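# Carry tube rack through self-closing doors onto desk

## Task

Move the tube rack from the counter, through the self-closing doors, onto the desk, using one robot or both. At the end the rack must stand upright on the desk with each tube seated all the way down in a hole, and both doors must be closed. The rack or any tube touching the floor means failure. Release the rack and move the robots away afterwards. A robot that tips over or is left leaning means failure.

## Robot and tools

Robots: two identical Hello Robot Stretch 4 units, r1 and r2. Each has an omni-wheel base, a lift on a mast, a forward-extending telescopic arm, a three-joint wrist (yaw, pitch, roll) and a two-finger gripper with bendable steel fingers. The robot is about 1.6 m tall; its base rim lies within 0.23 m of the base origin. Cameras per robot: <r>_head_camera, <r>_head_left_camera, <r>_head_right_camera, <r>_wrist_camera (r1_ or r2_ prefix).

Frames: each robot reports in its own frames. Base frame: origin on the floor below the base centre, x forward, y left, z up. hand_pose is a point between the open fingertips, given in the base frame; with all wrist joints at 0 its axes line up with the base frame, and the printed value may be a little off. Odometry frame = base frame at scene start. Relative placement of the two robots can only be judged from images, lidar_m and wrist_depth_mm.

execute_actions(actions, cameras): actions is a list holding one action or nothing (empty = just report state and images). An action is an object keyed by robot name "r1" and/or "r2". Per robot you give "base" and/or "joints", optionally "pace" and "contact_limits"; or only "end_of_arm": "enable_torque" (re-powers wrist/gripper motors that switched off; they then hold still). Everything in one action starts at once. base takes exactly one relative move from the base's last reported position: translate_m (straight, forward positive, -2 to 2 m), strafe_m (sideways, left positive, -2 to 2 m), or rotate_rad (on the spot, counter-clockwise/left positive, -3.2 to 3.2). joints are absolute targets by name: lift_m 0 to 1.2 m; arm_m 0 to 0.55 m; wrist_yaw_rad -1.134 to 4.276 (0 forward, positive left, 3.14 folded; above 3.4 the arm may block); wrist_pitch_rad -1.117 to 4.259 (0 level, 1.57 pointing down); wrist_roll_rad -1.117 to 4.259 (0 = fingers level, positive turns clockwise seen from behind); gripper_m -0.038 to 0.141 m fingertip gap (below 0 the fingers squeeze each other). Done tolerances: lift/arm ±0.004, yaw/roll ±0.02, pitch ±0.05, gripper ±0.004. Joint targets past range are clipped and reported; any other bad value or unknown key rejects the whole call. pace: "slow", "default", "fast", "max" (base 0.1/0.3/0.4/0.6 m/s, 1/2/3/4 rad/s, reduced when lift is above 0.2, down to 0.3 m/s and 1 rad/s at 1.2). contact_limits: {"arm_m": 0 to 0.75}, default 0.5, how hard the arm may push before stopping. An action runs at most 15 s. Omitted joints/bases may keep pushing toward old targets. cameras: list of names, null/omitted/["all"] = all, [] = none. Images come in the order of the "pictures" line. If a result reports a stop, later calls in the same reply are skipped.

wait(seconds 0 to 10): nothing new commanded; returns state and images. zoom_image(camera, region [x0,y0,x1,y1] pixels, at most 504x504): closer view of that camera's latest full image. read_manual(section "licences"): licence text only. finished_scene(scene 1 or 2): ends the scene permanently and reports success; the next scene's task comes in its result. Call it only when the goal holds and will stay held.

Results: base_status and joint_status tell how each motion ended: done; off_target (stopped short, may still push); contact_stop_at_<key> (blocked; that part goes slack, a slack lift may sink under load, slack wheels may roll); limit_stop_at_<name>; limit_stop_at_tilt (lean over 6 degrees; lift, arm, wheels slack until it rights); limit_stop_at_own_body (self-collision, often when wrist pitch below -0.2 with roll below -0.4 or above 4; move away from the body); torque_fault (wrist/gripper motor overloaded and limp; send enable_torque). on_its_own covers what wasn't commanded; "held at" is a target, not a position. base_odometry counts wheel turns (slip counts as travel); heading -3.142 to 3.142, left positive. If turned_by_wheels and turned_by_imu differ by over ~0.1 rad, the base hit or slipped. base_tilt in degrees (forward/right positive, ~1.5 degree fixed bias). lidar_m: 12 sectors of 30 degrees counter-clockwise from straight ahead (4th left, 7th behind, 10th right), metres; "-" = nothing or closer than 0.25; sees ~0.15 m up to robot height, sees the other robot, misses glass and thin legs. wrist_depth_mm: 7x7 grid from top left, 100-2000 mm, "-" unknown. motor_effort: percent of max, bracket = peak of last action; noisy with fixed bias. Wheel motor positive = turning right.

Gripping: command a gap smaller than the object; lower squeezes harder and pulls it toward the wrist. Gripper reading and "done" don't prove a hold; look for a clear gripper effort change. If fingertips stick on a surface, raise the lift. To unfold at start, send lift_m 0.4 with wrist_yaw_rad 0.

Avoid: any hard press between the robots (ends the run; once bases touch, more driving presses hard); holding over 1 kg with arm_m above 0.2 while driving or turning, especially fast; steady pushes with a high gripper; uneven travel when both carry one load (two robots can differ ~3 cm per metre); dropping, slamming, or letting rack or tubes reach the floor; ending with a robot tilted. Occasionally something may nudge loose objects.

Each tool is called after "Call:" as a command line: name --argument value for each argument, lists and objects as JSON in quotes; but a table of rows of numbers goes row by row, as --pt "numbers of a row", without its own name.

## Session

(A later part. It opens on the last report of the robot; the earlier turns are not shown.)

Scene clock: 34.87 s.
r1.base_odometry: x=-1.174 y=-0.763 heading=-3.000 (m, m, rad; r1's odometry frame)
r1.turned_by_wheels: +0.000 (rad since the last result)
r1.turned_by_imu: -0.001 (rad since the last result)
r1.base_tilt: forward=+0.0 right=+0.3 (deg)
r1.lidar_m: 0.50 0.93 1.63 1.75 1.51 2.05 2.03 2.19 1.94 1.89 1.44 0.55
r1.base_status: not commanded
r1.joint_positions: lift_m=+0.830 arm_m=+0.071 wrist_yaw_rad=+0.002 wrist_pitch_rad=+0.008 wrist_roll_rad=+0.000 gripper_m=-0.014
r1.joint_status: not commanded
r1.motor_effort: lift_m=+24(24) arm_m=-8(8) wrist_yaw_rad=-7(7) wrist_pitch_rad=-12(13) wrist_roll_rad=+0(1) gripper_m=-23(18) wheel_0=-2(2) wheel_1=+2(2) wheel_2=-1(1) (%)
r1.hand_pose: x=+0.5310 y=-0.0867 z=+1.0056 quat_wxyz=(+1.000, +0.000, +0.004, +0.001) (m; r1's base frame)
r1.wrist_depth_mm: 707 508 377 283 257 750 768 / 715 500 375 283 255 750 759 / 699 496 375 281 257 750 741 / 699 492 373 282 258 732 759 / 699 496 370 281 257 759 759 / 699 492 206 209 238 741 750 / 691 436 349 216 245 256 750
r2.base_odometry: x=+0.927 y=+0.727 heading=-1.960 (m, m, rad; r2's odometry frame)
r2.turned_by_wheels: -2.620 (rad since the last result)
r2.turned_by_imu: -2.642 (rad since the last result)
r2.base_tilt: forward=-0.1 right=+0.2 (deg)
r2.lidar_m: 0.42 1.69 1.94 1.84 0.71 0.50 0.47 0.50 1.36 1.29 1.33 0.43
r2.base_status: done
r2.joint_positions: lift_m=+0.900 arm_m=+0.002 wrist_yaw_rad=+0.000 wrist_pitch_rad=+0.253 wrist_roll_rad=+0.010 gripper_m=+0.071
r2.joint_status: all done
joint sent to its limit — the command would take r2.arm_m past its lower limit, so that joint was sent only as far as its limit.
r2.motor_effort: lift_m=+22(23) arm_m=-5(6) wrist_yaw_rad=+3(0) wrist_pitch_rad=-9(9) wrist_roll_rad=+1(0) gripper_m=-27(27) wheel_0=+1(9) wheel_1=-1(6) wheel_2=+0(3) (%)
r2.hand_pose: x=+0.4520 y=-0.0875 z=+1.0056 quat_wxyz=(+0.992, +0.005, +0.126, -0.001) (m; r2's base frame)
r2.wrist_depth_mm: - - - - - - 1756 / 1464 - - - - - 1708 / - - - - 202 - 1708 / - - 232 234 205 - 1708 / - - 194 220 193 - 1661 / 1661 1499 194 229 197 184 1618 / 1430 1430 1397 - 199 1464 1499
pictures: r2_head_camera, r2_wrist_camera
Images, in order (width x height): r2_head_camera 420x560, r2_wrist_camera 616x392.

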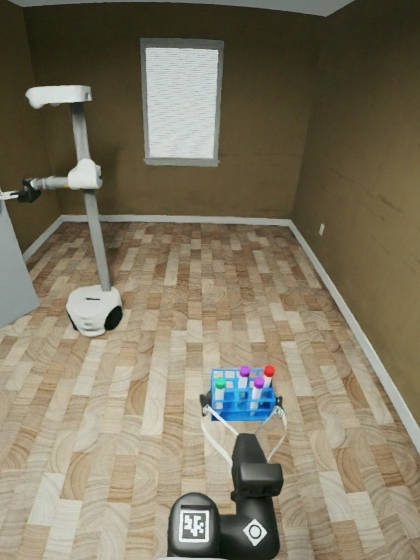

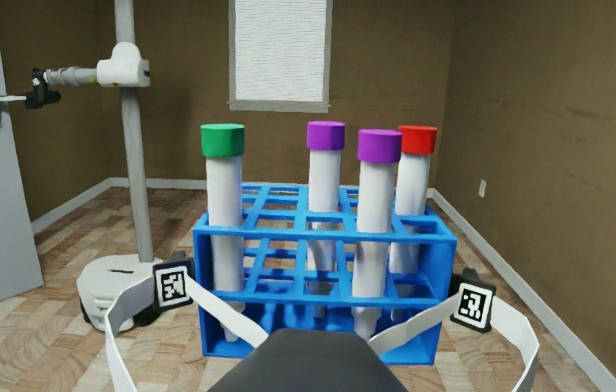

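Call:
execute_actions --actions '[{"r2":{"base":{"translate_m":1.3},"joints":{"lift_m":0.4},"pace":"fast"}}]' --cameras '["r2_head_camera","r2_wrist_camera"]'

Call:
execute_actions --actions '[{"r2":{"base":{"translate_m":1.4},"pace":"fast"}}]' --cameras '["r2_head_left_camera","r2_wrist_camera"]'

Scene clock: 40.07 s.
r1.base_odometry: x=-1.174 y=-0.763 heading=-3.000 (m, m, rad; r1's odometry frame)
r1.turned_by_wheels: +0.000 (rad since the last result)
r1.turned_by_imu: -0.002 (rad since the last result)
r1.base_tilt: forward=+0.3 right=+0.1 (deg)
r1.lidar_m: 0.49 0.89 1.66 2.19 0.86 0.70 0.81 2.18 1.91 1.89 1.43 0.54
r1.base_status: not commanded
r1.joint_positions: lift_m=+0.830 arm_m=+0.071 wrist_yaw_rad=+0.002 wrist_pitch_rad=+0.008 wrist_roll_rad=+0.000 gripper_m=-0.014
r1.joint_status: not commanded
r1.motor_effort: lift_m=+24(23) arm_m=-8(8) wrist_yaw_rad=-7(6) wrist_pitch_rad=-13(13) wrist_roll_rad=+0(0) gripper_m=-20(17) wheel_0=-2(2) wheel_1=+2(2) wheel_2=-1(1) (%)
r1.hand_pose: x=+0.5310 y=-0.0867 z=+1.0056 quat_wxyz=(+1.000, +0.000, +0.004, +0.001) (m; r1's base frame)
r1.wrist_depth_mm: 707 504 379 282 256 759 759 / 699 500 377 282 257 759 750 / 699 496 373 283 257 741 750 / 699 492 373 283 256 741 750 / 707 492 373 282 255 750 732 / 707 492 204 208 238 741 741 / 691 433 349 216 246 256 741
r2.base_odometry: x=+0.433 y=-0.476 heading=-1.960 (m, m, rad; r2's odometry frame)
r2.turned_by_wheels: +0.000 (rad since the last result)
r2.turned_by_imu: -0.005 (rad since the last result)
r2.base_tilt: forward=-0.1 right=+0.2 (deg)
r2.lidar_m: 0.41 2.42 0.70 0.81 1.96 1.89 1.78 1.84 1.30 1.23 1.29 1.70
r2.base_status: done
r2.joint_positions: lift_m=+0.400 arm_m=+0.002 wrist_yaw_rad=+0.000 wrist_pitch_rad=+0.253 wrist_roll_rad=+0.010 gripper_m=+0.071
r2.joint_status: all done
r2.motor_effort: lift_m=+14(19) arm_m=-5(5) wrist_yaw_rad=+2(3) wrist_pitch_rad=-8(9) wrist_roll_rad=+0(0) gripper_m=-28(30) wheel_0=-1(8) wheel_1=-1(6) wheel_2=+2(11) (%)
r2.hand_pose: x=+0.4520 y=-0.0874 z=+0.5063 quat_wxyz=(+0.992, +0.005, +0.126, -0.001) (m; r2's base frame)
r2.wrist_depth_mm: 1983 1863 1863 1863 1863 1808 1708 / - - - - - - 1618 / - - - - 200 - 1618 / 1756 1863 255 233 202 - 1618 / 1255 1308 194 218 192 1366 1366 / 946 878 195 229 197 184 1042 / 798 798 768 - 199 820 854
pictures: r2_head_camera, r2_wrist_camera
Images, in order (width x height): r2_head_camera 420x560, r2_wrist_camera 616x392.

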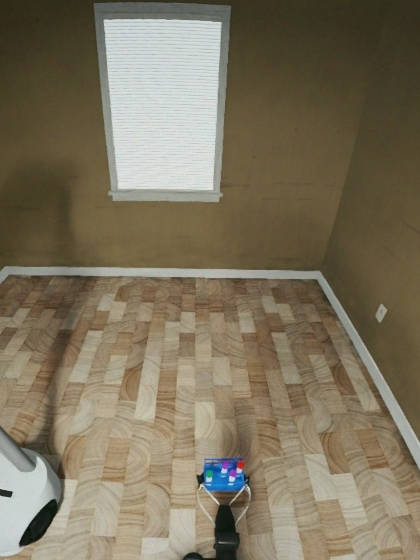

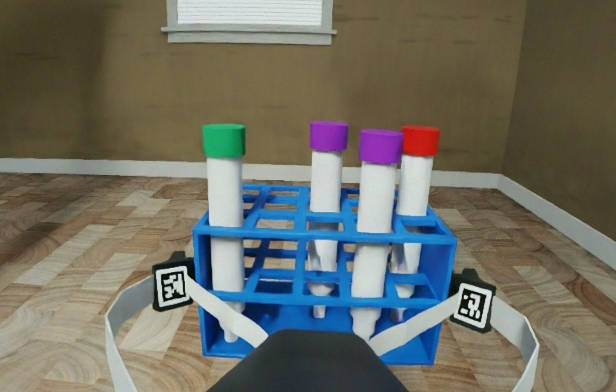

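Scene clock: 44.93 s.
r1.base_odometry: x=-1.174 y=-0.763 heading=-3.000 (m, m, rad; r1's odometry frame)
r1.turned_by_wheels: +0.000 (rad since the last result)
r1.turned_by_imu: -0.002 (rad since the last result)
r1.base_tilt: forward=+0.1 right=+0.1 (deg)
r1.lidar_m: 0.52 0.91 1.64 2.16 2.32 2.07 2.05 1.10 1.08 1.90 1.40 0.53
r1.base_status: not commanded
r1.joint_positions: lift_m=+0.830 arm_m=+0.071 wrist_yaw_rad=+0.002 wrist_pitch_rad=+0.008 wrist_roll_rad=+0.000 gripper_m=-0.014
r1.joint_status: not commanded
r1.motor_effort: lift_m=+24(24) arm_m=-8(8) wrist_yaw_rad=-6(6) wrist_pitch_rad=-13(13) wrist_roll_rad=+0(0) gripper_m=-20(19) wheel_0=-2(2) wheel_1=+2(2) wheel_2=-1(1) (%)
r1.hand_pose: x=+0.5310 y=-0.0867 z=+1.0056 quat_wxyz=(+1.000, +0.000, +0.004, +0.001) (m; r1's base frame)
r1.wrist_depth_mm: 707 500 379 282 257 759 741 / 715 496 377 283 257 759 750 / 699 496 373 283 257 741 741 / 691 488 373 281 255 741 741 / 691 492 375 282 257 741 741 / 707 492 206 208 237 732 759 / 699 433 349 216 246 256 741
r2.base_odometry: x=-0.098 y=-1.772 heading=-1.960 (m, m, rad; r2's odometry frame)
r2.turned_by_wheels: +0.000 (rad since the last result)
r2.turned_by_imu: -0.005 (rad since the last result)
r2.base_tilt: forward=-0.1 right=+0.2 (deg)
r2.lidar_m: 0.42 0.94 1.31 1.95 1.17 1.09 3.30 1.79 1.25 1.18 1.21 1.00
r2.base_status: done
r2.joint_positions: lift_m=+0.400 arm_m=+0.002 wrist_yaw_rad=+0.000 wrist_pitch_rad=+0.253 wrist_roll_rad=+0.010 gripper_m=+0.071
r2.joint_status: not commanded
r2.motor_effort: lift_m=+14(14) arm_m=-5(5) wrist_yaw_rad=+2(1) wrist_pitch_rad=-8(9) wrist_roll_rad=+0(0) gripper_m=-29(28) wheel_0=+0(12) wheel_1=+0(5) wheel_2=+0(11) (%)
r2.hand_pose: x=+0.4520 y=-0.0874 z=+0.5063 quat_wxyz=(+0.992, +0.005, +0.126, -0.001) (m; r2's base frame)
r2.wrist_depth_mm: 668 661 668 661 668 661 654 / 691 691 699 691 699 683 683 / 715 732 715 723 204 723 715 / 759 759 255 233 204 759 759 / 798 798 194 219 193 788 798 / 842 842 195 228 197 185 842 / 798 798 778 - 198 820 842
pictures: r2_head_left_camera, r2_wrist_camera
Images, in order (width x height): r2_head_left_camera 420x672, r2_wrist_camera 616x392.

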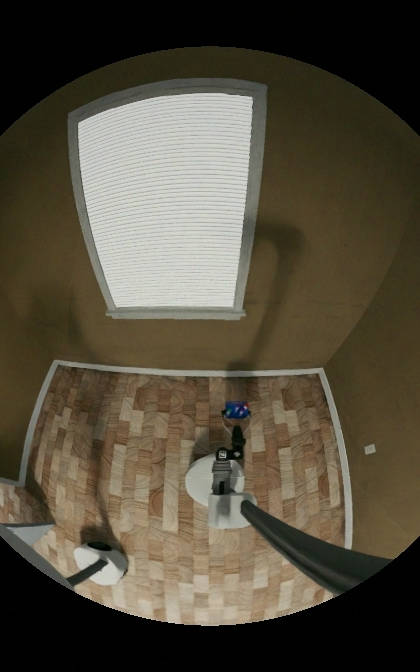

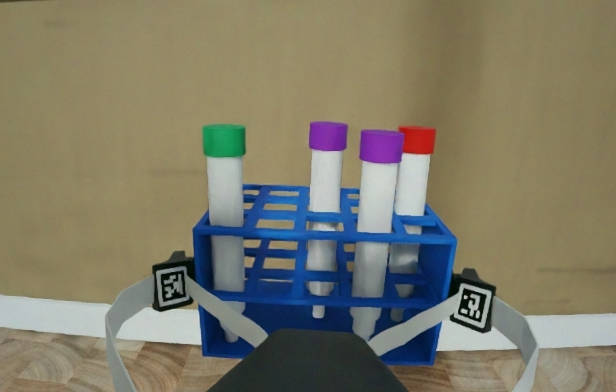

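Call:
execute_actions --actions '[{"r2":{"base":{"strafe_m":1.6},"pace":"fast"}}]' --cameras '["r2_head_left_camera","r1_head_right_camera","r2_wrist_camera"]'

Scene clock: 50.33 s.
r1.base_odometry: x=-1.174 y=-0.763 heading=-3.000 (m, m, rad; r1's odometry frame)
r1.turned_by_wheels: +0.000 (rad since the last result)
r1.turned_by_imu: -0.002 (rad since the last result)
r1.base_tilt: forward=-0.1 right=+0.1 (deg)
r1.lidar_m: 0.51 0.92 1.65 2.17 2.34 2.07 2.02 2.22 1.93 1.89 1.03 0.55
r1.base_status: not commanded
r1.joint_positions: lift_m=+0.830 arm_m=+0.071 wrist_yaw_rad=+0.002 wrist_pitch_rad=+0.008 wrist_roll_rad=+0.000 gripper_m=-0.014
r1.joint_status: not commanded
r1.motor_effort: lift_m=+23(23) arm_m=-8(8) wrist_yaw_rad=-6(7) wrist_pitch_rad=-14(13) wrist_roll_rad=+1(0) gripper_m=-18(23) wheel_0=-2(2) wheel_1=+2(2) wheel_2=-1(1) (%)
r1.hand_pose: x=+0.5310 y=-0.0867 z=+1.0056 quat_wxyz=(+1.000, +0.000, +0.004, +0.001) (m; r1's base frame)
r1.wrist_depth_mm: 699 500 377 281 257 759 750 / 707 492 377 283 255 759 759 / 707 492 375 282 256 750 759 / 699 492 373 282 256 741 750 / 699 496 375 279 256 741 741 / 707 488 205 208 239 732 741 / 676 433 349 215 245 256 732
r2.base_odometry: x=+1.383 y=-2.379 heading=-1.960 (m, m, rad; r2's odometry frame)
r2.turned_by_wheels: +0.000 (rad since the last result)
r2.turned_by_imu: -0.003 (rad since the last result)
r2.base_tilt: forward=-0.1 right=+0.2 (deg)
r2.lidar_m: 0.44 0.51 0.36 0.33 0.34 0.47 0.90 0.97 1.15 2.78 1.26 0.95
r2.base_status: done
r2.joint_positions: lift_m=+0.400 arm_m=+0.002 wrist_yaw_rad=+0.000 wrist_pitch_rad=+0.253 wrist_roll_rad=+0.010 gripper_m=+0.071
r2.joint_status: not commanded
r2.motor_effort: lift_m=+14(14) arm_m=-5(5) wrist_yaw_rad=+1(0) wrist_pitch_rad=-7(9) wrist_roll_rad=+0(0) gripper_m=-29(28) wheel_0=+1(12) wheel_1=-2(11) wheel_2=-1(3) (%)
r2.hand_pose: x=+0.4520 y=-0.0874 z=+0.5062 quat_wxyz=(+0.992, +0.005, +0.126, -0.001) (m; r2's base frame)
r2.wrist_depth_mm: 591 603 591 597 597 591 597 / 609 621 627 627 621 621 621 / 627 654 647 647 200 647 654 / 640 691 255 234 204 691 691 / 647 723 193 219 193 715 732 / 647 759 195 229 198 184 768 / 634 778 768 - 199 778 788
pictures: r1_head_right_camera, r2_head_left_camera, r2_wrist_camera
Images, in order (width x height): r1_head_right_camera 420x672, r2_head_left_camera 420x672, r2_wrist_camera 616x392.

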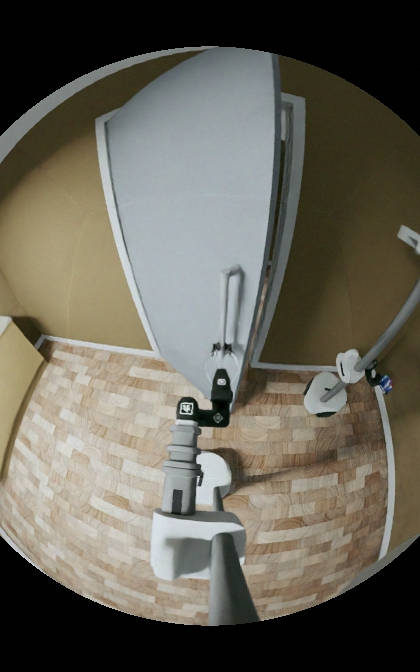

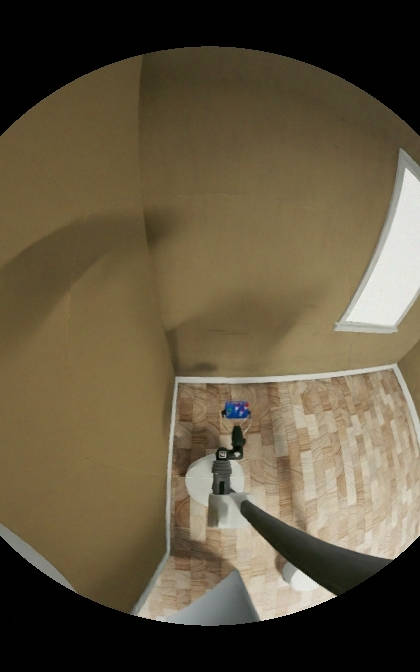

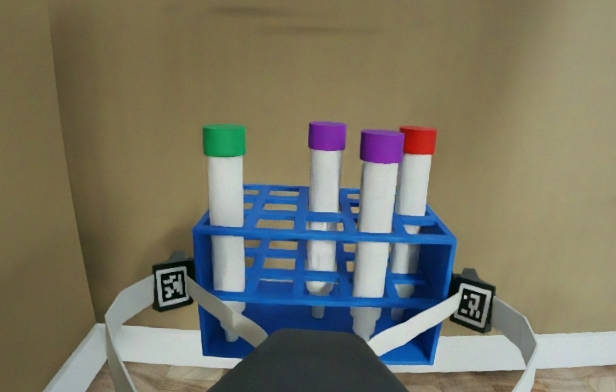

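Call:
execute_actions --actions '[{"r2":{"base":{"translate_m":-0.6}}}]' --cameras '["r2_head_left_camera","r1_head_right_camera"]'

Scene clock: 54.20 s.
r1.base_odometry: x=-1.174 y=-0.763 heading=-3.000 (m, m, rad; r1's odometry frame)
r1.turned_by_wheels: +0.000 (rad since the last result)
r1.turned_by_imu: -0.001 (rad since the last result)
r1.base_tilt: forward=+0.3 right=+0.1 (deg)
r1.lidar_m: 0.52 0.90 1.64 2.18 2.34 2.08 2.03 2.21 1.94 1.89 0.75 0.54
r1.base_status: not commanded
r1.joint_positions: lift_m=+0.830 arm_m=+0.071 wrist_yaw_rad=+0.002 wrist_pitch_rad=+0.008 wrist_roll_rad=+0.000 gripper_m=-0.014
r1.joint_status: not commanded
r1.motor_effort: lift_m=+23(24) arm_m=-8(8) wrist_yaw_rad=-6(6) wrist_pitch_rad=-12(12) wrist_roll_rad=+1(0) gripper_m=-18(21) wheel_0=-2(2) wheel_1=+2(2) wheel_2=-1(1) (%)
r1.hand_pose: x=+0.5310 y=-0.0867 z=+1.0056 quat_wxyz=(+1.000, +0.000, +0.004, +0.001) (m; r1's base frame)
r1.wrist_depth_mm: 699 504 375 282 255 768 759 / 715 496 379 282 256 759 759 / 707 492 373 282 257 741 750 / 699 488 375 283 257 741 741 / 699 488 373 282 256 741 741 / 707 496 206 209 239 750 750 / 691 439 351 216 246 254 750
r2.base_odometry: x=+1.611 y=-1.824 heading=-1.961 (m, m, rad; r2's odometry frame)
r2.turned_by_wheels: +0.000 (rad since the last result)
r2.turned_by_imu: +0.001 (rad since the last result)
r2.base_tilt: forward=-0.1 right=+0.2 (deg)
r2.lidar_m: 0.42 0.48 0.33 0.30 0.30 1.00 0.40 0.33 0.47 2.83 2.18 1.59
r2.base_status: done
r2.joint_positions: lift_m=+0.400 arm_m=+0.002 wrist_yaw_rad=+0.000 wrist_pitch_rad=+0.253 wrist_roll_rad=+0.010 gripper_m=+0.071
r2.joint_status: not commanded
r2.motor_effort: lift_m=+14(14) arm_m=-5(5) wrist_yaw_rad=+1(0) wrist_pitch_rad=-8(9) wrist_roll_rad=+1(1) gripper_m=-28(29) wheel_0=+0(4) wheel_1=-1(4) wheel_2=-2(8) (%)
r2.hand_pose: x=+0.4520 y=-0.0874 z=+0.5062 quat_wxyz=(+0.992, +0.005, +0.126, -0.001) (m; r2's base frame)
r2.wrist_depth_mm: 574 842 1138 1160 1118 1138 1138 / 591 866 1205 1182 1182 1182 1182 / 597 878 1229 1255 201 1255 1229 / 597 878 256 234 203 1308 1308 / 603 842 193 219 193 1336 1336 / 603 723 195 227 196 185 1025 / 597 798 768 - 198 820 854
pictures: r1_head_right_camera, r2_head_left_camera
Images, in order (width x height): r1_head_right_camera 420x672, r2_head_left_camera 420x672.

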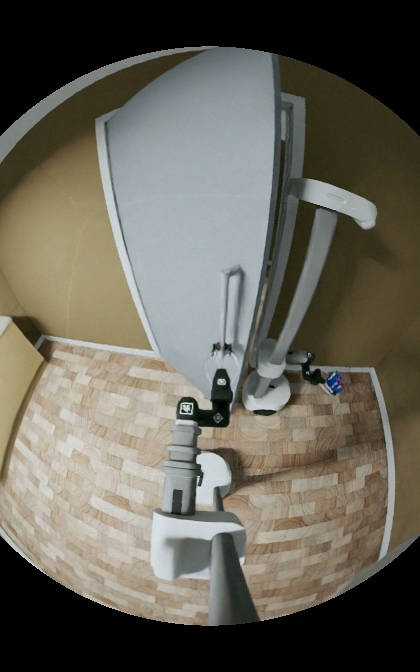

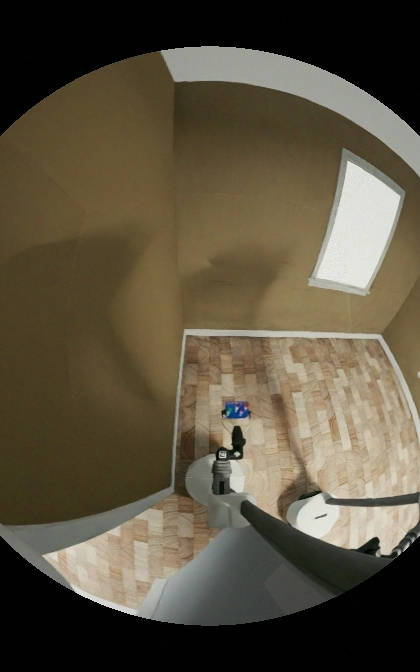

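Call:
execute_actions --actions '[{"r2":{"base":{"translate_m":-0.1},"pace":"slow"}}]' --cameras '["r2_head_left_camera","r1_head_right_camera"]'

Scene clock: 56.87 s.
r1.base_odometry: x=-1.174 y=-0.763 heading=-3.000 (m, m, rad; r1's odometry frame)
r1.turned_by_wheels: +0.000 (rad since the last result)
r1.turned_by_imu: -0.001 (rad since the last result)
r1.base_tilt: forward=+0.2 right=+0.2 (deg)
r1.lidar_m: 0.49 0.91 1.64 2.16 2.35 2.08 2.02 2.20 1.93 1.90 0.86 0.55
r1.base_status: not commanded
r1.joint_positions: lift_m=+0.830 arm_m=+0.071 wrist_yaw_rad=+0.002 wrist_pitch_rad=+0.008 wrist_roll_rad=+0.000 gripper_m=-0.014
r1.joint_status: not commanded
r1.motor_effort: lift_m=+24(24) arm_m=-8(8) wrist_yaw_rad=-6(7) wrist_pitch_rad=-12(12) wrist_roll_rad=+1(1) gripper_m=-20(19) wheel_0=-2(2) wheel_1=+2(2) wheel_2=-1(1) (%)
r1.hand_pose: x=+0.5310 y=-0.0867 z=+1.0056 quat_wxyz=(+1.000, +0.000, +0.004, +0.001) (m; r1's base frame)
r1.wrist_depth_mm: 707 504 377 283 256 330 539 / 723 500 375 283 257 332 539 / 707 492 373 282 257 330 327 / 699 496 370 283 257 325 329 / 699 496 375 281 256 327 327 / 707 492 205 209 238 329 329 / 699 436 351 216 245 255 530
r2.base_odometry: x=+1.649 y=-1.732 heading=-1.961 (m, m, rad; r2's odometry frame)
r2.turned_by_wheels: +0.000 (rad since the last result)
r2.turned_by_imu: +0.000 (rad since the last result)
r2.base_tilt: forward=-0.1 right=+0.2 (deg)
r2.lidar_m: 0.41 0.48 0.31 0.30 2.28 0.83 0.34 0.25 0.25 0.65 2.31 1.68
r2.base_status: done
r2.joint_positions: lift_m=+0.400 arm_m=+0.002 wrist_yaw_rad=+0.000 wrist_pitch_rad=+0.253 wrist_roll_rad=+0.010 gripper_m=+0.071
r2.joint_status: not commanded
r2.motor_effort: lift_m=+14(14) arm_m=-5(5) wrist_yaw_rad=+1(2) wrist_pitch_rad=-8(7) wrist_roll_rad=+1(1) gripper_m=-29(27) wheel_0=-1(8) wheel_1=-2(5) wheel_2=+1(3) (%)
r2.hand_pose: x=+0.4520 y=-0.0874 z=+0.5062 quat_wxyz=(+0.992, +0.005, +0.126, -0.001) (m; r2's base frame)
r2.wrist_depth_mm: 569 842 1229 1229 1229 1255 1205 / 580 854 1281 1281 1308 1281 1281 / 591 866 1308 1336 200 1336 1336 / 591 878 231 233 204 1430 1397 / 591 820 194 219 192 1336 1397 / 591 715 195 227 198 185 1042 / 597 778 768 - 198 820 854
pictures: r1_head_right_camera, r2_head_left_camera
Images, in order (width x height): r1_head_right_camera 420x672, r2_head_left_camera 420x672.

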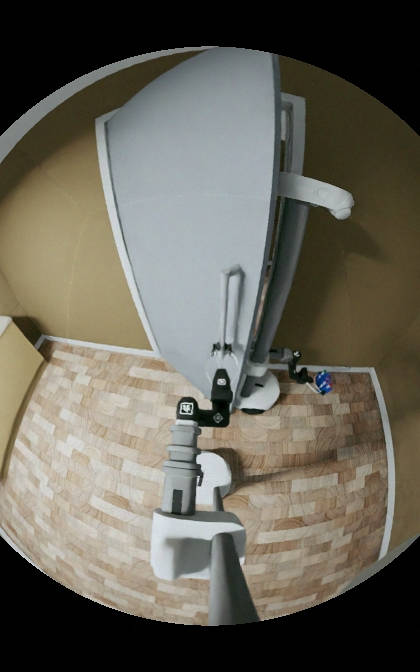

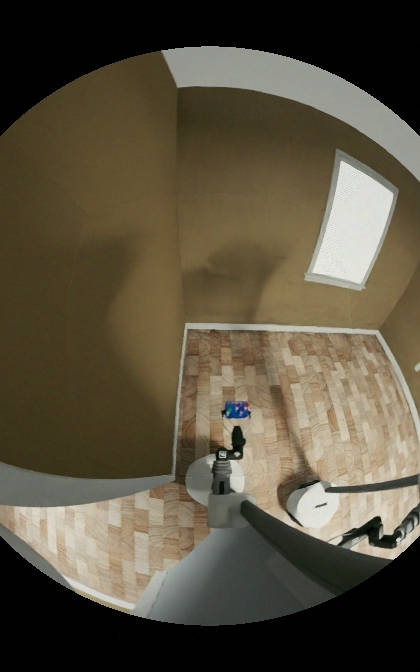

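Wedged. Release r1.

Call:
execute_actions --actions '[{"r1":{"joints":{"gripper_m":0.1}}}]' --cameras '["r1_wrist_camera"]'

Call:
execute_actions --actions '[{"r1":{"base":{"translate_m":-0.6},"joints":{"arm_m":0.0}}}]' --cameras '["r1_head_right_camera","r2_head_left_camera"]'

Scene clock: 59.37 s.
r1.base_odometry: x=-1.174 y=-0.763 heading=-3.000 (m, m, rad; r1's odometry frame)
r1.turned_by_wheels: +0.000 (rad since the last result)
r1.turned_by_imu: -0.001 (rad since the last result)
r1.base_tilt: forward=+0.1 right=+0.3 (deg)
r1.lidar_m: 0.56 0.95 1.67 2.18 2.34 2.07 2.02 2.20 1.93 1.90 0.86 0.60
r1.base_status: not commanded
r1.joint_positions: lift_m=+0.830 arm_m=+0.071 wrist_yaw_rad=+0.000 wrist_pitch_rad=+0.007 wrist_roll_rad=+0.000 gripper_m=+0.100
r1.joint_status: all done
r1.motor_effort: lift_m=+23(23) arm_m=-7(8) wrist_yaw_rad=+2(8) wrist_pitch_rad=-8(12) wrist_roll_rad=+1(0) gripper_m=+1(17) wheel_0=-2(2) wheel_1=+2(2) wheel_2=-1(1) (%)
r1.hand_pose: x=+0.5306 y=-0.0875 z=+1.0060 quat_wxyz=(+1.000, +0.000, +0.003, +0.000) (m; r1's base frame)
r1.wrist_depth_mm: 723 559 436 362 306 332 539 / 732 544 439 362 306 330 544 / 715 549 433 359 304 330 539 / 723 539 433 362 304 332 539 / 715 539 430 359 306 329 535 / 732 539 219 364 211 325 535 / 707 504 430 145 297 325 535
r2.base_odometry: x=+1.649 y=-1.732 heading=-1.961 (m, m, rad; r2's odometry frame)
r2.turned_by_wheels: +0.000 (rad since the last result)
r2.turned_by_imu: +0.000 (rad since the last result)
r2.base_tilt: forward=-0.2 right=+0.2 (deg)
r2.lidar_m: 0.44 0.47 0.33 0.29 2.29 0.81 0.28 0.25 0.30 0.66 2.32 1.67
r2.base_status: not commanded
r2.joint_positions: lift_m=+0.400 arm_m=+0.002 wrist_yaw_rad=+0.000 wrist_pitch_rad=+0.253 wrist_roll_rad=+0.010 gripper_m=+0.071
r2.joint_status: not commanded
r2.motor_effort: lift_m=+14(14) arm_m=-4(4) wrist_yaw_rad=+1(0) wrist_pitch_rad=-9(8) wrist_roll_rad=+1(1) gripper_m=-28(29) wheel_0=+1(1) wheel_1=-3(6) wheel_2=+1(4) (%)
r2.hand_pose: x=+0.4520 y=-0.0874 z=+0.5062 quat_wxyz=(+0.992, +0.005, +0.126, -0.001) (m; r2's base frame)
r2.wrist_depth_mm: 564 831 1229 1229 1255 1255 1229 / 580 854 1308 1229 1281 1308 1281 / 591 866 1229 1336 200 1308 1336 / 591 878 254 216 204 1430 1397 / 603 809 193 218 193 1366 1366 / 591 715 195 228 198 184 1025 / 597 788 778 - 199 820 866
pictures: r1_wrist_camera
Images, in order (width x height): r1_wrist_camera 616x392.

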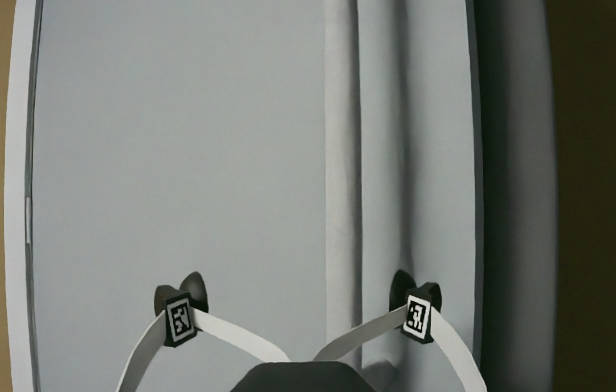

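Scene clock: 62.87 s.
r1.base_odometry: x=-0.580 y=-0.679 heading=-3.000 (m, m, rad; r1's odometry frame)
r1.turned_by_wheels: +0.000 (rad since the last result)
r1.turned_by_imu: +0.001 (rad since the last result)
r1.base_tilt: forward=+0.2 right=+0.2 (deg)
r1.lidar_m: 1.16 1.73 2.29 2.23 1.91 1.46 1.41 1.52 1.90 1.85 2.01 1.17
r1.base_status: done
r1.joint_positions: lift_m=+0.830 arm_m=+0.001 wrist_yaw_rad=+0.000 wrist_pitch_rad=+0.006 wrist_roll_rad=+0.000 gripper_m=+0.100
r1.joint_status: all done
r1.motor_effort: lift_m=+23(24) arm_m=-7(7) wrist_yaw_rad=+0(0) wrist_pitch_rad=-7(7) wrist_roll_rad=-1(0) gripper_m=+0(1) wheel_0=-1(5) wheel_1=+0(4) wheel_2=-2(11) (%)
r1.hand_pose: x=+0.4606 y=-0.0874 z=+1.0061 quat_wxyz=(+1.000, +0.000, +0.003, +0.000) (m; r1's base frame)
r1.wrist_depth_mm: 1499 1537 1229 1042 1008 1464 1430 / 1537 1499 1255 1008 1464 1430 1397 / 1537 1499 1229 1008 1430 1397 1430 / 1499 1464 1255 991 1430 1397 1464 / 1464 1430 1281 1008 1430 1430 1397 / 1537 1464 218 1025 211 1397 1397 / 1499 1430 1205 145 991 1078 1366
r2.base_odometry: x=+1.649 y=-1.732 heading=-1.961 (m, m, rad; r2's odometry frame)
r2.turned_by_wheels: +0.000 (rad since the last result)
r2.turned_by_imu: +0.000 (rad since the last result)
r2.base_tilt: forward=-0.1 right=+0.2 (deg)
r2.lidar_m: 0.43 0.46 0.35 0.27 2.28 0.79 0.29 0.25 0.96 0.91 2.35 1.66
r2.base_status: not commanded
r2.joint_positions: lift_m=+0.400 arm_m=+0.002 wrist_yaw_rad=+0.000 wrist_pitch_rad=+0.253 wrist_roll_rad=+0.010 gripper_m=+0.071
r2.joint_status: not commanded
r2.motor_effort: lift_m=+14(14) arm_m=-5(4) wrist_yaw_rad=+1(1) wrist_pitch_rad=-8(9) wrist_roll_rad=+1(0) gripper_m=-28(30) wheel_0=+1(1) wheel_1=-2(2) wheel_2=+1(2) (%)
r2.hand_pose: x=+0.4520 y=-0.0874 z=+0.5062 quat_wxyz=(+0.992, +0.005, +0.126, -0.001) (m; r2's base frame)
r2.wrist_depth_mm: 569 842 1229 1205 1255 1205 1229 / 574 842 1281 1281 1281 1308 1281 / 580 854 1229 1336 200 1336 1336 / 603 891 255 233 203 1397 1430 / 603 820 194 219 192 1397 1397 / 597 715 195 228 196 185 1025 / 591 788 778 - 198 809 854
pictures: r1_head_right_camera, r2_head_left_camera
Images, in order (width x height): r1_head_right_camera 420x672, r2_head_left_camera 420x672.

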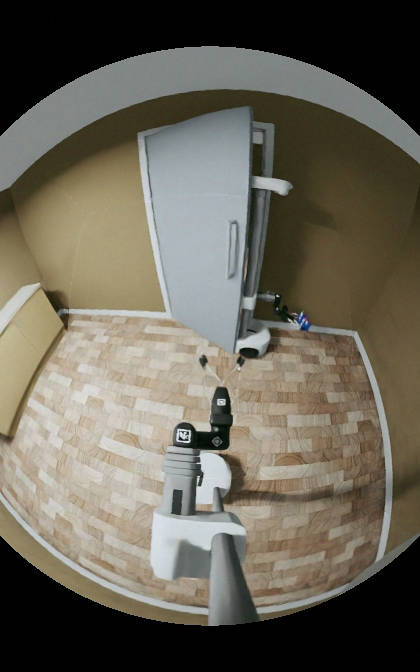

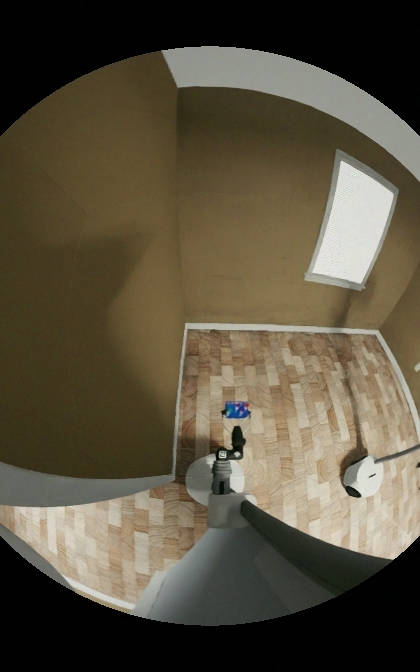

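Call:
execute_actions --actions '[{"r1":{"base":{"rotate_rad":-0.06},"joints":{"wrist_yaw_rad":3.1,"gripper_m":0.01,"lift_m":0.3},"pace":"fast"},"r2":{"base":{"translate_m":-0.3}}}]' --cameras '["r1_head_camera","r2_head_left_camera"]'

Scene clock: 65.73 s.
r1.base_odometry: x=-0.580 y=-0.679 heading=-3.060 (m, m, rad; r1's odometry frame)
r1.turned_by_wheels: -0.060 (rad since the last result)
r1.turned_by_imu: -0.062 (rad since the last result)
r1.base_tilt: forward=+0.1 right=+0.2 (deg)
r1.lidar_m: 1.01 1.51 2.33 2.22 2.02 1.50 1.41 1.51 1.96 1.85 1.95 1.22
r1.base_status: done
r1.joint_positions: lift_m=+0.300 arm_m=+0.001 wrist_yaw_rad=+3.100 wrist_pitch_rad=+0.006 wrist_roll_rad=+0.000 gripper_m=+0.010
r1.joint_status: all done
r1.motor_effort: lift_m=+15(19) arm_m=-6(7) wrist_yaw_rad=+1(6) wrist_pitch_rad=-7(8) wrist_roll_rad=+1(0) gripper_m=-5(0) wheel_0=+1(2) wheel_1=-2(4) wheel_2=+0(5) (%)
r1.hand_pose: x=-0.1125 y=+0.0994 z=+0.4769 quat_wxyz=(+0.021, -0.003, +0.000, +1.000) (m; r1's base frame)
r1.wrist_depth_mm: - 140 1618 1661 1661 1661 1661 / - 140 1576 1661 1618 1661 1661 / - 132 229 1576 1661 1618 1618 / 112 139 296 1576 1618 1618 1661 / 1537 1537 1576 1618 1576 1661 1618 / 1537 1537 1537 208 1618 1618 1618 / 1336 1229 1182 152 1182 1336 1281
r2.base_odometry: x=+1.763 y=-1.454 heading=-1.961 (m, m, rad; r2's odometry frame)
r2.turned_by_wheels: +0.000 (rad since the last result)
r2.turned_by_imu: +0.001 (rad since the last result)
r2.base_tilt: forward=-0.1 right=+0.2 (deg)
r2.lidar_m: 0.40 0.43 0.39 2.59 1.82 0.47 0.25 - - 0.25 2.78 2.00
r2.base_status: done
r2.joint_positions: lift_m=+0.400 arm_m=+0.002 wrist_yaw_rad=+0.000 wrist_pitch_rad=+0.253 wrist_roll_rad=+0.010 gripper_m=+0.071
r2.joint_status: not commanded
r2.motor_effort: lift_m=+14(14) arm_m=-5(4) wrist_yaw_rad=+2(1) wrist_pitch_rad=-9(8) wrist_roll_rad=+1(0) gripper_m=-29(29) wheel_0=-2(8) wheel_1=+0(6) wheel_2=+0(11) (%)
r2.hand_pose: x=+0.4520 y=-0.0874 z=+0.5062 quat_wxyz=(+0.992, +0.005, +0.126, -0.001) (m; r2's base frame)
r2.wrist_depth_mm: 544 809 1499 1499 1499 1464 1464 / 559 831 1537 1499 1537 1576 1576 / 574 842 1281 1618 200 1618 1618 / 574 854 230 233 204 1661 1708 / 580 798 195 218 192 1366 1397 / 580 699 194 228 197 185 1042 / 574 759 778 - 199 831 854
pictures: r1_head_camera, r2_head_left_camera
Images, in order (width x height): r1_head_camera 420x560, r2_head_left_camera 420x672.

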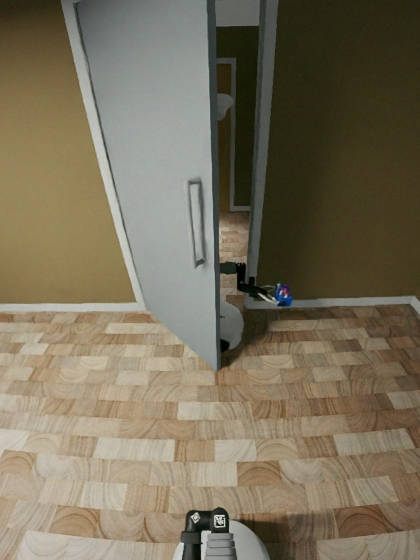

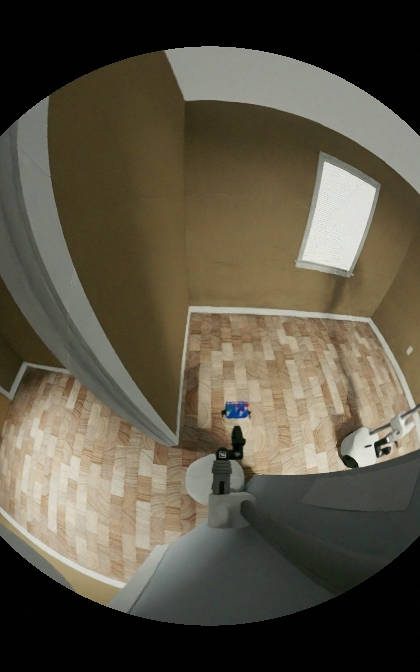

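Call:
execute_actions --actions '[{"r1":{"base":{"strafe_m":-0.1}},"r2":{"base":{"strafe_m":-0.3}}}]' --cameras '["r1_head_camera"]'

Call:
execute_actions --actions '[{"r2":{"base":{"translate_m":-0.45}}}]' --cameras '["r1_head_camera","r2_head_left_camera"]'

Scene clock: 68.47 s.
r1.base_odometry: x=-0.588 y=-0.579 heading=-3.060 (m, m, rad; r1's odometry frame)
r1.turned_by_wheels: +0.000 (rad since the last result)
r1.turned_by_imu: -0.001 (rad since the last result)
r1.base_tilt: forward=+0.0 right=+0.3 (deg)
r1.lidar_m: 0.87 0.92 2.42 2.34 2.03 1.49 1.44 1.52 1.86 1.73 1.84 0.90
r1.base_status: done
r1.joint_positions: lift_m=+0.300 arm_m=+0.001 wrist_yaw_rad=+3.100 wrist_pitch_rad=+0.006 wrist_roll_rad=+0.000 gripper_m=+0.010
r1.joint_status: not commanded
r1.motor_effort: lift_m=+15(15) arm_m=-7(7) wrist_yaw_rad=+1(1) wrist_pitch_rad=-7(7) wrist_roll_rad=+1(0) gripper_m=-3(5) wheel_0=+0(8) wheel_1=+1(7) wheel_2=+1(2) (%)
r1.hand_pose: x=-0.1125 y=+0.0994 z=+0.4769 quat_wxyz=(+0.021, -0.003, +0.000, +1.000) (m; r1's base frame)
r1.wrist_depth_mm: - 141 1576 1618 1661 1661 1708 / - 140 1537 1618 1618 1661 1618 / - 132 229 1576 1661 1661 1661 / 112 139 297 1576 1576 1708 1661 / 1499 1537 1576 1537 1618 1618 1618 / 1499 1537 1576 208 1576 1618 1661 / 1308 1255 1160 151 1160 1281 1255
r2.base_odometry: x=+1.485 y=-1.340 heading=-1.961 (m, m, rad; r2's odometry frame)
r2.turned_by_wheels: +0.000 (rad since the last result)
r2.turned_by_imu: -0.001 (rad since the last result)
r2.base_tilt: forward=-0.1 right=+0.2 (deg)
r2.lidar_m: 0.42 0.90 0.65 2.88 0.94 0.31 0.25 2.41 0.26 0.86 0.93 1.99
r2.base_status: done
r2.joint_positions: lift_m=+0.400 arm_m=+0.002 wrist_yaw_rad=+0.000 wrist_pitch_rad=+0.253 wrist_roll_rad=+0.010 gripper_m=+0.071
r2.joint_status: not commanded
r2.motor_effort: lift_m=+14(14) arm_m=-4(5) wrist_yaw_rad=-1(0) wrist_pitch_rad=-8(8) wrist_roll_rad=-1(0) gripper_m=-27(30) wheel_0=-2(3) wheel_1=+0(10) wheel_2=+0(4) (%)
r2.hand_pose: x=+0.4520 y=-0.0874 z=+0.5062 quat_wxyz=(+0.992, +0.005, +0.126, -0.001) (m; r2's base frame)
r2.wrist_depth_mm: 960 1397 1499 1537 1537 1499 1537 / 960 1430 1618 1576 1576 1576 1537 / 991 1430 1618 1618 202 1661 1618 / 1008 1430 255 234 204 1708 1708 / 991 1281 194 220 192 1366 1366 / 917 878 195 228 197 184 1042 / 798 798 778 - 198 820 842
pictures: r1_head_camera
Images, in order (width x height): r1_head_camera 420x560.

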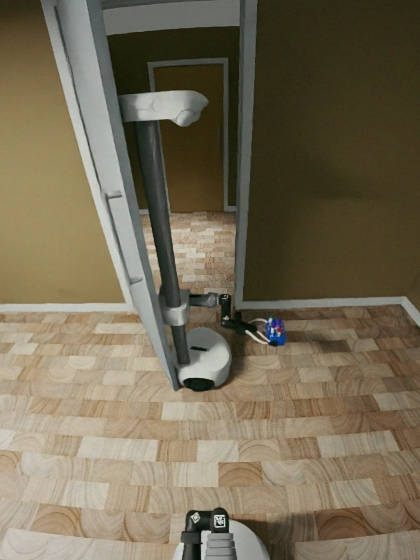

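Scene clock: 71.53 s.
r1.base_odometry: x=-0.588 y=-0.579 heading=-3.060 (m, m, rad; r1's odometry frame)
r1.turned_by_wheels: +0.000 (rad since the last result)
r1.turned_by_imu: -0.001 (rad since the last result)
r1.base_tilt: forward=+0.2 right=+0.1 (deg)
r1.lidar_m: 0.89 0.98 1.12 2.30 2.01 1.50 1.43 1.51 1.85 1.73 1.80 1.71
r1.base_status: not commanded
r1.joint_positions: lift_m=+0.300 arm_m=+0.001 wrist_yaw_rad=+3.100 wrist_pitch_rad=+0.006 wrist_roll_rad=+0.000 gripper_m=+0.010
r1.joint_status: not commanded
r1.motor_effort: lift_m=+15(15) arm_m=-7(7) wrist_yaw_rad=+1(1) wrist_pitch_rad=-7(7) wrist_roll_rad=+1(0) gripper_m=-1(3) wheel_0=+0(0) wheel_1=+1(1) wheel_2=+1(1) (%)
r1.hand_pose: x=-0.1125 y=+0.0994 z=+0.4769 quat_wxyz=(+0.021, -0.003, +0.000, +1.000) (m; r1's base frame)
r1.wrist_depth_mm: - 141 1618 1576 1618 1661 1661 / - 140 1618 1618 1661 1618 1661 / - 131 230 1618 1576 1618 1618 / 112 139 294 1576 1661 1618 1708 / 1537 1576 1576 1576 1576 1618 1708 / 1499 1499 1576 208 1576 1618 1661 / 1281 1229 1182 152 1182 1308 1281
r2.base_odometry: x=+1.656 y=-0.924 heading=-1.961 (m, m, rad; r2's odometry frame)
r2.turned_by_wheels: +0.000 (rad since the last result)
r2.turned_by_imu: +0.002 (rad since the last result)
r2.base_tilt: forward=-0.2 right=+0.1 (deg)
r2.lidar_m: 0.43 0.94 1.01 2.92 0.26 0.25 - 0.25 0.33 2.54 1.01 2.45
r2.base_status: done
r2.joint_positions: lift_m=+0.400 arm_m=+0.002 wrist_yaw_rad=+0.000 wrist_pitch_rad=+0.253 wrist_roll_rad=+0.010 gripper_m=+0.071
r2.joint_status: not commanded
r2.motor_effort: lift_m=+14(14) arm_m=-4(5) wrist_yaw_rad=+0(1) wrist_pitch_rad=-8(8) wrist_roll_rad=+0(1) gripper_m=-30(31) wheel_0=+0(7) wheel_1=+1(4) wheel_2=+2(12) (%)
r2.hand_pose: x=+0.4520 y=-0.0874 z=+0.5062 quat_wxyz=(+0.992, +0.005, +0.126, -0.001) (m; r2's base frame)
r2.wrist_depth_mm: 946 1366 1863 1983 1863 1863 1863 / 946 1397 - - - - - / 946 1397 - - 202 - - / 976 1430 254 233 204 - - / 976 1205 195 219 193 1397 1336 / 904 891 194 227 197 184 1025 / 798 798 778 - 198 820 842
pictures: r1_head_camera, r2_head_left_camera
Images, in order (width x height): r1_head_camera 420x560, r2_head_left_camera 420x672.

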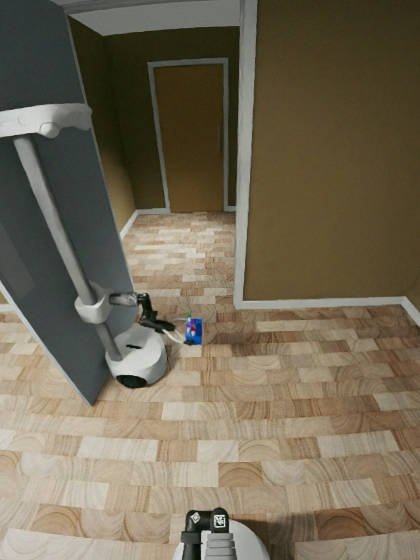

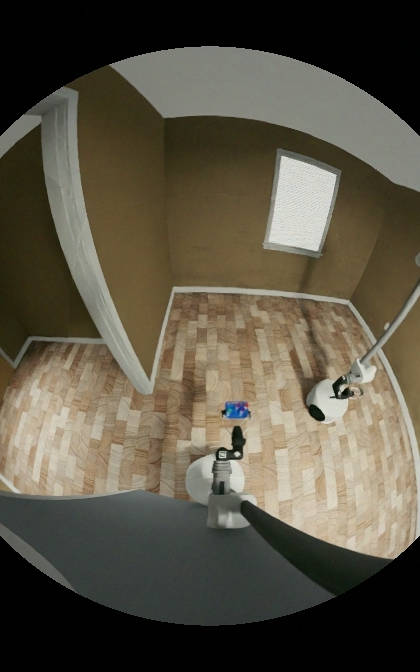

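Call:
execute_actions --actions '[{"r2":{"base":{"rotate_rad":-1.4}}}]' --cameras '["r1_head_camera","r2_head_left_camera"]'

Scene clock: 73.83 s.
r1.base_odometry: x=-0.588 y=-0.579 heading=-3.060 (m, m, rad; r1's odometry frame)
r1.turned_by_wheels: +0.000 (rad since the last result)
r1.turned_by_imu: -0.001 (rad since the last result)
r1.base_tilt: forward=+0.0 right=+0.0 (deg)
r1.lidar_m: 1.66 0.80 0.87 2.32 2.03 1.48 1.41 1.51 1.85 1.74 1.83 1.73
r1.base_status: not commanded
r1.joint_positions: lift_m=+0.300 arm_m=+0.001 wrist_yaw_rad=+3.100 wrist_pitch_rad=+0.006 wrist_roll_rad=+0.000 gripper_m=+0.010
r1.joint_status: not commanded
r1.motor_effort: lift_m=+15(15) arm_m=-7(7) wrist_yaw_rad=+1(0) wrist_pitch_rad=-6(7) wrist_roll_rad=+0(0) gripper_m=-3(4) wheel_0=+0(0) wheel_1=+1(1) wheel_2=+1(1) (%)
r1.hand_pose: x=-0.1125 y=+0.0994 z=+0.4769 quat_wxyz=(+0.021, -0.003, +0.000, +1.000) (m; r1's base frame)
r1.wrist_depth_mm: - 141 1618 1618 1708 1661 1708 / - 140 1618 1576 1661 1618 1708 / - 131 229 1618 1618 1661 1661 / 112 139 296 1661 1618 1661 1618 / 1537 1537 1576 1618 1661 1618 1661 / 1576 1537 1537 207 1618 1576 1618 / 1308 1255 1182 152 1160 1281 1281
r2.base_odometry: x=+1.656 y=-0.924 heading=+2.923 (m, m, rad; r2's odometry frame)
r2.turned_by_wheels: -1.400 (rad since the last result)
r2.turned_by_imu: -1.411 (rad since the last result)
r2.base_tilt: forward=-0.2 right=+0.2 (deg)
r2.lidar_m: 0.42 1.00 2.38 1.56 0.93 2.16 0.42 0.25 - - 0.26 2.60
r2.base_status: done
r2.joint_positions: lift_m=+0.400 arm_m=+0.002 wrist_yaw_rad=+0.000 wrist_pitch_rad=+0.253 wrist_roll_rad=+0.010 gripper_m=+0.071
r2.joint_status: not commanded
r2.motor_effort: lift_m=+15(15) arm_m=-4(5) wrist_yaw_rad=+2(0) wrist_pitch_rad=-8(8) wrist_roll_rad=+0(0) gripper_m=-27(28) wheel_0=+3(5) wheel_1=-2(6) wheel_2=+0(15) (%)
r2.hand_pose: x=+0.4519 y=-0.0875 z=+0.5061 quat_wxyz=(+0.992, +0.005, +0.126, -0.001) (m; r2's base frame)
r2.wrist_depth_mm: - - - - - 1921 1921 / - 917 - - - - - / - 866 - - 201 - - / 1756 1618 230 233 204 - - / 946 866 193 220 193 1366 1397 / 904 842 194 227 196 185 1025 / 798 788 768 - 198 831 842
pictures: r1_head_camera, r2_head_left_camera
Images, in order (width x height): r1_head_camera 420x560, r2_head_left_camera 420x672.

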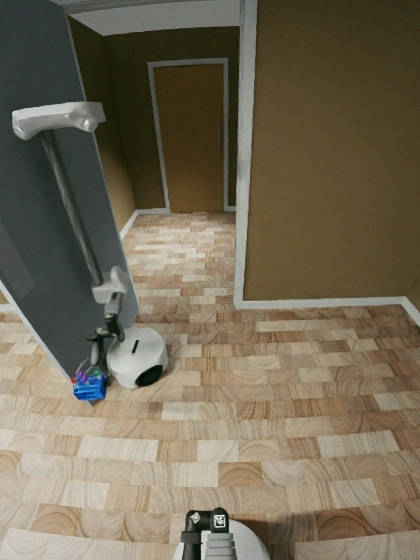

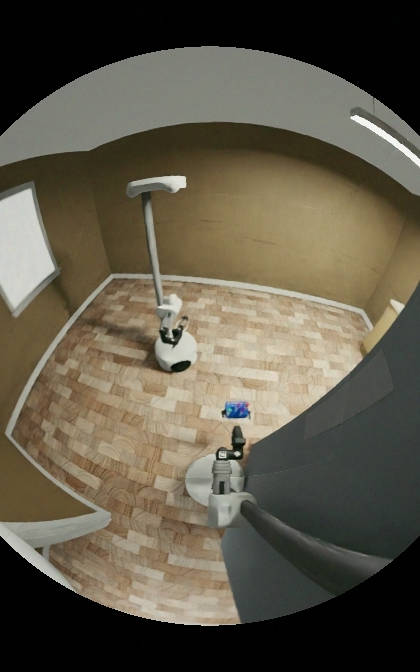

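Call:
execute_actions --actions '[{"r1":{"base":{"translate_m":1.36},"pace":"fast"}}]' --cameras '["r1_head_camera","r1_head_left_camera"]'

Scene clock: 79.40 s.
r1.base_odometry: x=-1.944 y=-0.690 heading=-3.060 (m, m, rad; r1's odometry frame)
r1.turned_by_wheels: +0.000 (rad since the last result)
r1.turned_by_imu: -0.006 (rad since the last result)
r1.base_tilt: forward=+0.0 right=+0.0 (deg)
r1.lidar_m: 2.60 1.82 0.70 0.40 0.36 0.79 2.81 2.54 1.86 1.19 0.41 0.33
r1.base_status: done
r1.joint_positions: lift_m=+0.300 arm_m=+0.001 wrist_yaw_rad=+3.100 wrist_pitch_rad=+0.006 wrist_roll_rad=+0.000 gripper_m=+0.010
r1.joint_status: not commanded
r1.motor_effort: lift_m=+15(15) arm_m=-7(6) wrist_yaw_rad=+1(0) wrist_pitch_rad=-8(7) wrist_roll_rad=+1(0) gripper_m=-4(3) wheel_0=+0(8) wheel_1=+0(7) wheel_2=+1(10) (%)
r1.hand_pose: x=-0.1125 y=+0.0994 z=+0.4769 quat_wxyz=(+0.021, -0.003, +0.000, +1.000) (m; r1's base frame)
r1.wrist_depth_mm: - 141 - - - - - / - 140 - - - - - / - 131 229 - - - 569 / 112 139 294 - - - 683 / - - - - - - - / 1863 1921 1808 208 1983 1983 1756 / 1255 1255 1182 152 1160 1281 1255
r2.base_odometry: x=+1.656 y=-0.924 heading=+2.923 (m, m, rad; r2's odometry frame)
r2.turned_by_wheels: +0.000 (rad since the last result)
r2.turned_by_imu: -0.001 (rad since the last result)
r2.base_tilt: forward=-0.1 right=+0.2 (deg)
r2.lidar_m: 0.42 2.78 2.38 0.40 0.39 2.17 0.42 0.25 - - 0.25 2.60
r2.base_status: not commanded
r2.joint_positions: lift_m=+0.400 arm_m=+0.002 wrist_yaw_rad=+0.000 wrist_pitch_rad=+0.253 wrist_roll_rad=+0.010 gripper_m=+0.071
r2.joint_status: not commanded
r2.motor_effort: lift_m=+15(15) arm_m=-4(4) wrist_yaw_rad=+0(0) wrist_pitch_rad=-8(8) wrist_roll_rad=+0(1) gripper_m=-29(29) wheel_0=+3(3) wheel_1=-2(3) wheel_2=+0(0) (%)
r2.hand_pose: x=+0.4519 y=-0.0875 z=+0.5061 quat_wxyz=(+0.992, +0.005, +0.126, -0.001) (m; r2's base frame)
r2.wrist_depth_mm: - - - - - 1921 1863 / - - - - - - - / - - - - 201 - - / 1808 1808 231 233 205 - - / 1255 1281 195 219 193 1336 1397 / 960 891 194 228 196 185 1060 / 798 788 768 - 199 831 854
pictures: r1_head_camera, r1_head_left_camera
Images, in order (width x height): r1_head_camera 420x560, r1_head_left_camera 420x672.

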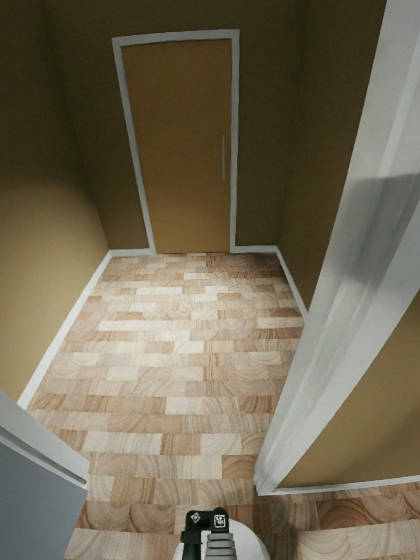

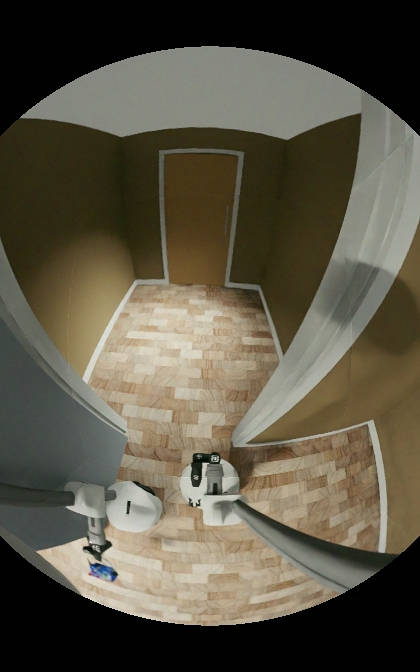

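Call:
execute_actions --actions '[{"r1":{"base":{"strafe_m":0.11}},"r2":{"base":{"translate_m":0.14}}}]' --cameras '["r1_head_camera","r1_head_left_camera"]'

Scene clock: 84.83 s.
r1.base_odometry: x=-1.935 y=-0.800 heading=-3.060 (m, m, rad; r1's odometry frame)
r1.turned_by_wheels: +0.000 (rad since the last result)
r1.turned_by_imu: -0.001 (rad since the last result)
r1.base_tilt: forward=-0.1 right=+0.1 (deg)
r1.lidar_m: 2.60 1.68 0.57 0.55 0.35 0.38 2.81 2.69 1.99 1.20 0.40 0.39
r1.base_status: done
r1.joint_positions: lift_m=+0.300 arm_m=+0.001 wrist_yaw_rad=+3.100 wrist_pitch_rad=+0.006 wrist_roll_rad=+0.000 gripper_m=+0.010
r1.joint_status: not commanded
r1.motor_effort: lift_m=+15(15) arm_m=-6(7) wrist_yaw_rad=+1(1) wrist_pitch_rad=-7(7) wrist_roll_rad=+1(1) gripper_m=-5(3) wheel_0=+0(8) wheel_1=-2(10) wheel_2=+0(1) (%)
r1.hand_pose: x=-0.1125 y=+0.0994 z=+0.4769 quat_wxyz=(+0.021, -0.003, +0.000, +1.000) (m; r1's base frame)
r1.wrist_depth_mm: - 140 - - - - 439 / - 140 - - - - 410 / - 131 229 - - 627 488 / 112 139 296 - - 809 - / - - - - - - - / 1983 1983 1863 208 1983 1808 1118 / 1281 1255 1182 151 1138 1281 931
r2.base_odometry: x=+1.520 y=-0.894 heading=+2.923 (m, m, rad; r2's odometry frame)
r2.turned_by_wheels: +0.000 (rad since the last result)
r2.turned_by_imu: -0.001 (rad since the last result)
r2.base_tilt: forward=-0.1 right=+0.2 (deg)
r2.lidar_m: 0.44 2.61 2.34 1.93 0.35 0.39 0.48 0.26 0.27 - 0.25 2.42
r2.base_status: done
r2.joint_positions: lift_m=+0.400 arm_m=+0.002 wrist_yaw_rad=+0.000 wrist_pitch_rad=+0.253 wrist_roll_rad=+0.010 gripper_m=+0.071
r2.joint_status: not commanded
r2.motor_effort: lift_m=+15(15) arm_m=-4(4) wrist_yaw_rad=+2(1) wrist_pitch_rad=-8(8) wrist_roll_rad=-1(0) gripper_m=-28(29) wheel_0=+2(6) wheel_1=+0(4) wheel_2=+0(12) (%)
r2.hand_pose: x=+0.4519 y=-0.0875 z=+0.5061 quat_wxyz=(+0.992, +0.005, +0.126, -0.001) (m; r2's base frame)
r2.wrist_depth_mm: - - - - 1921 1808 1756 / - - - - - 1921 1863 / - - - - 202 - 1921 / 1808 1863 231 234 205 - - / 1255 1281 194 218 193 1366 1397 / 976 878 195 227 197 184 1025 / 798 798 768 - 199 820 854
pictures: r1_head_camera, r1_head_left_camera
Images, in order (width x height): r1_head_camera 420x560, r1_head_left_camera 420x672.

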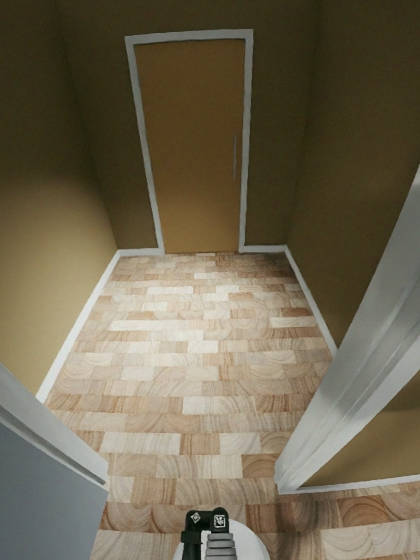

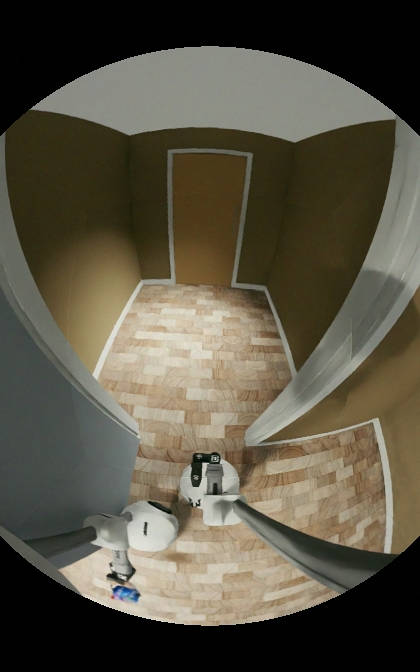

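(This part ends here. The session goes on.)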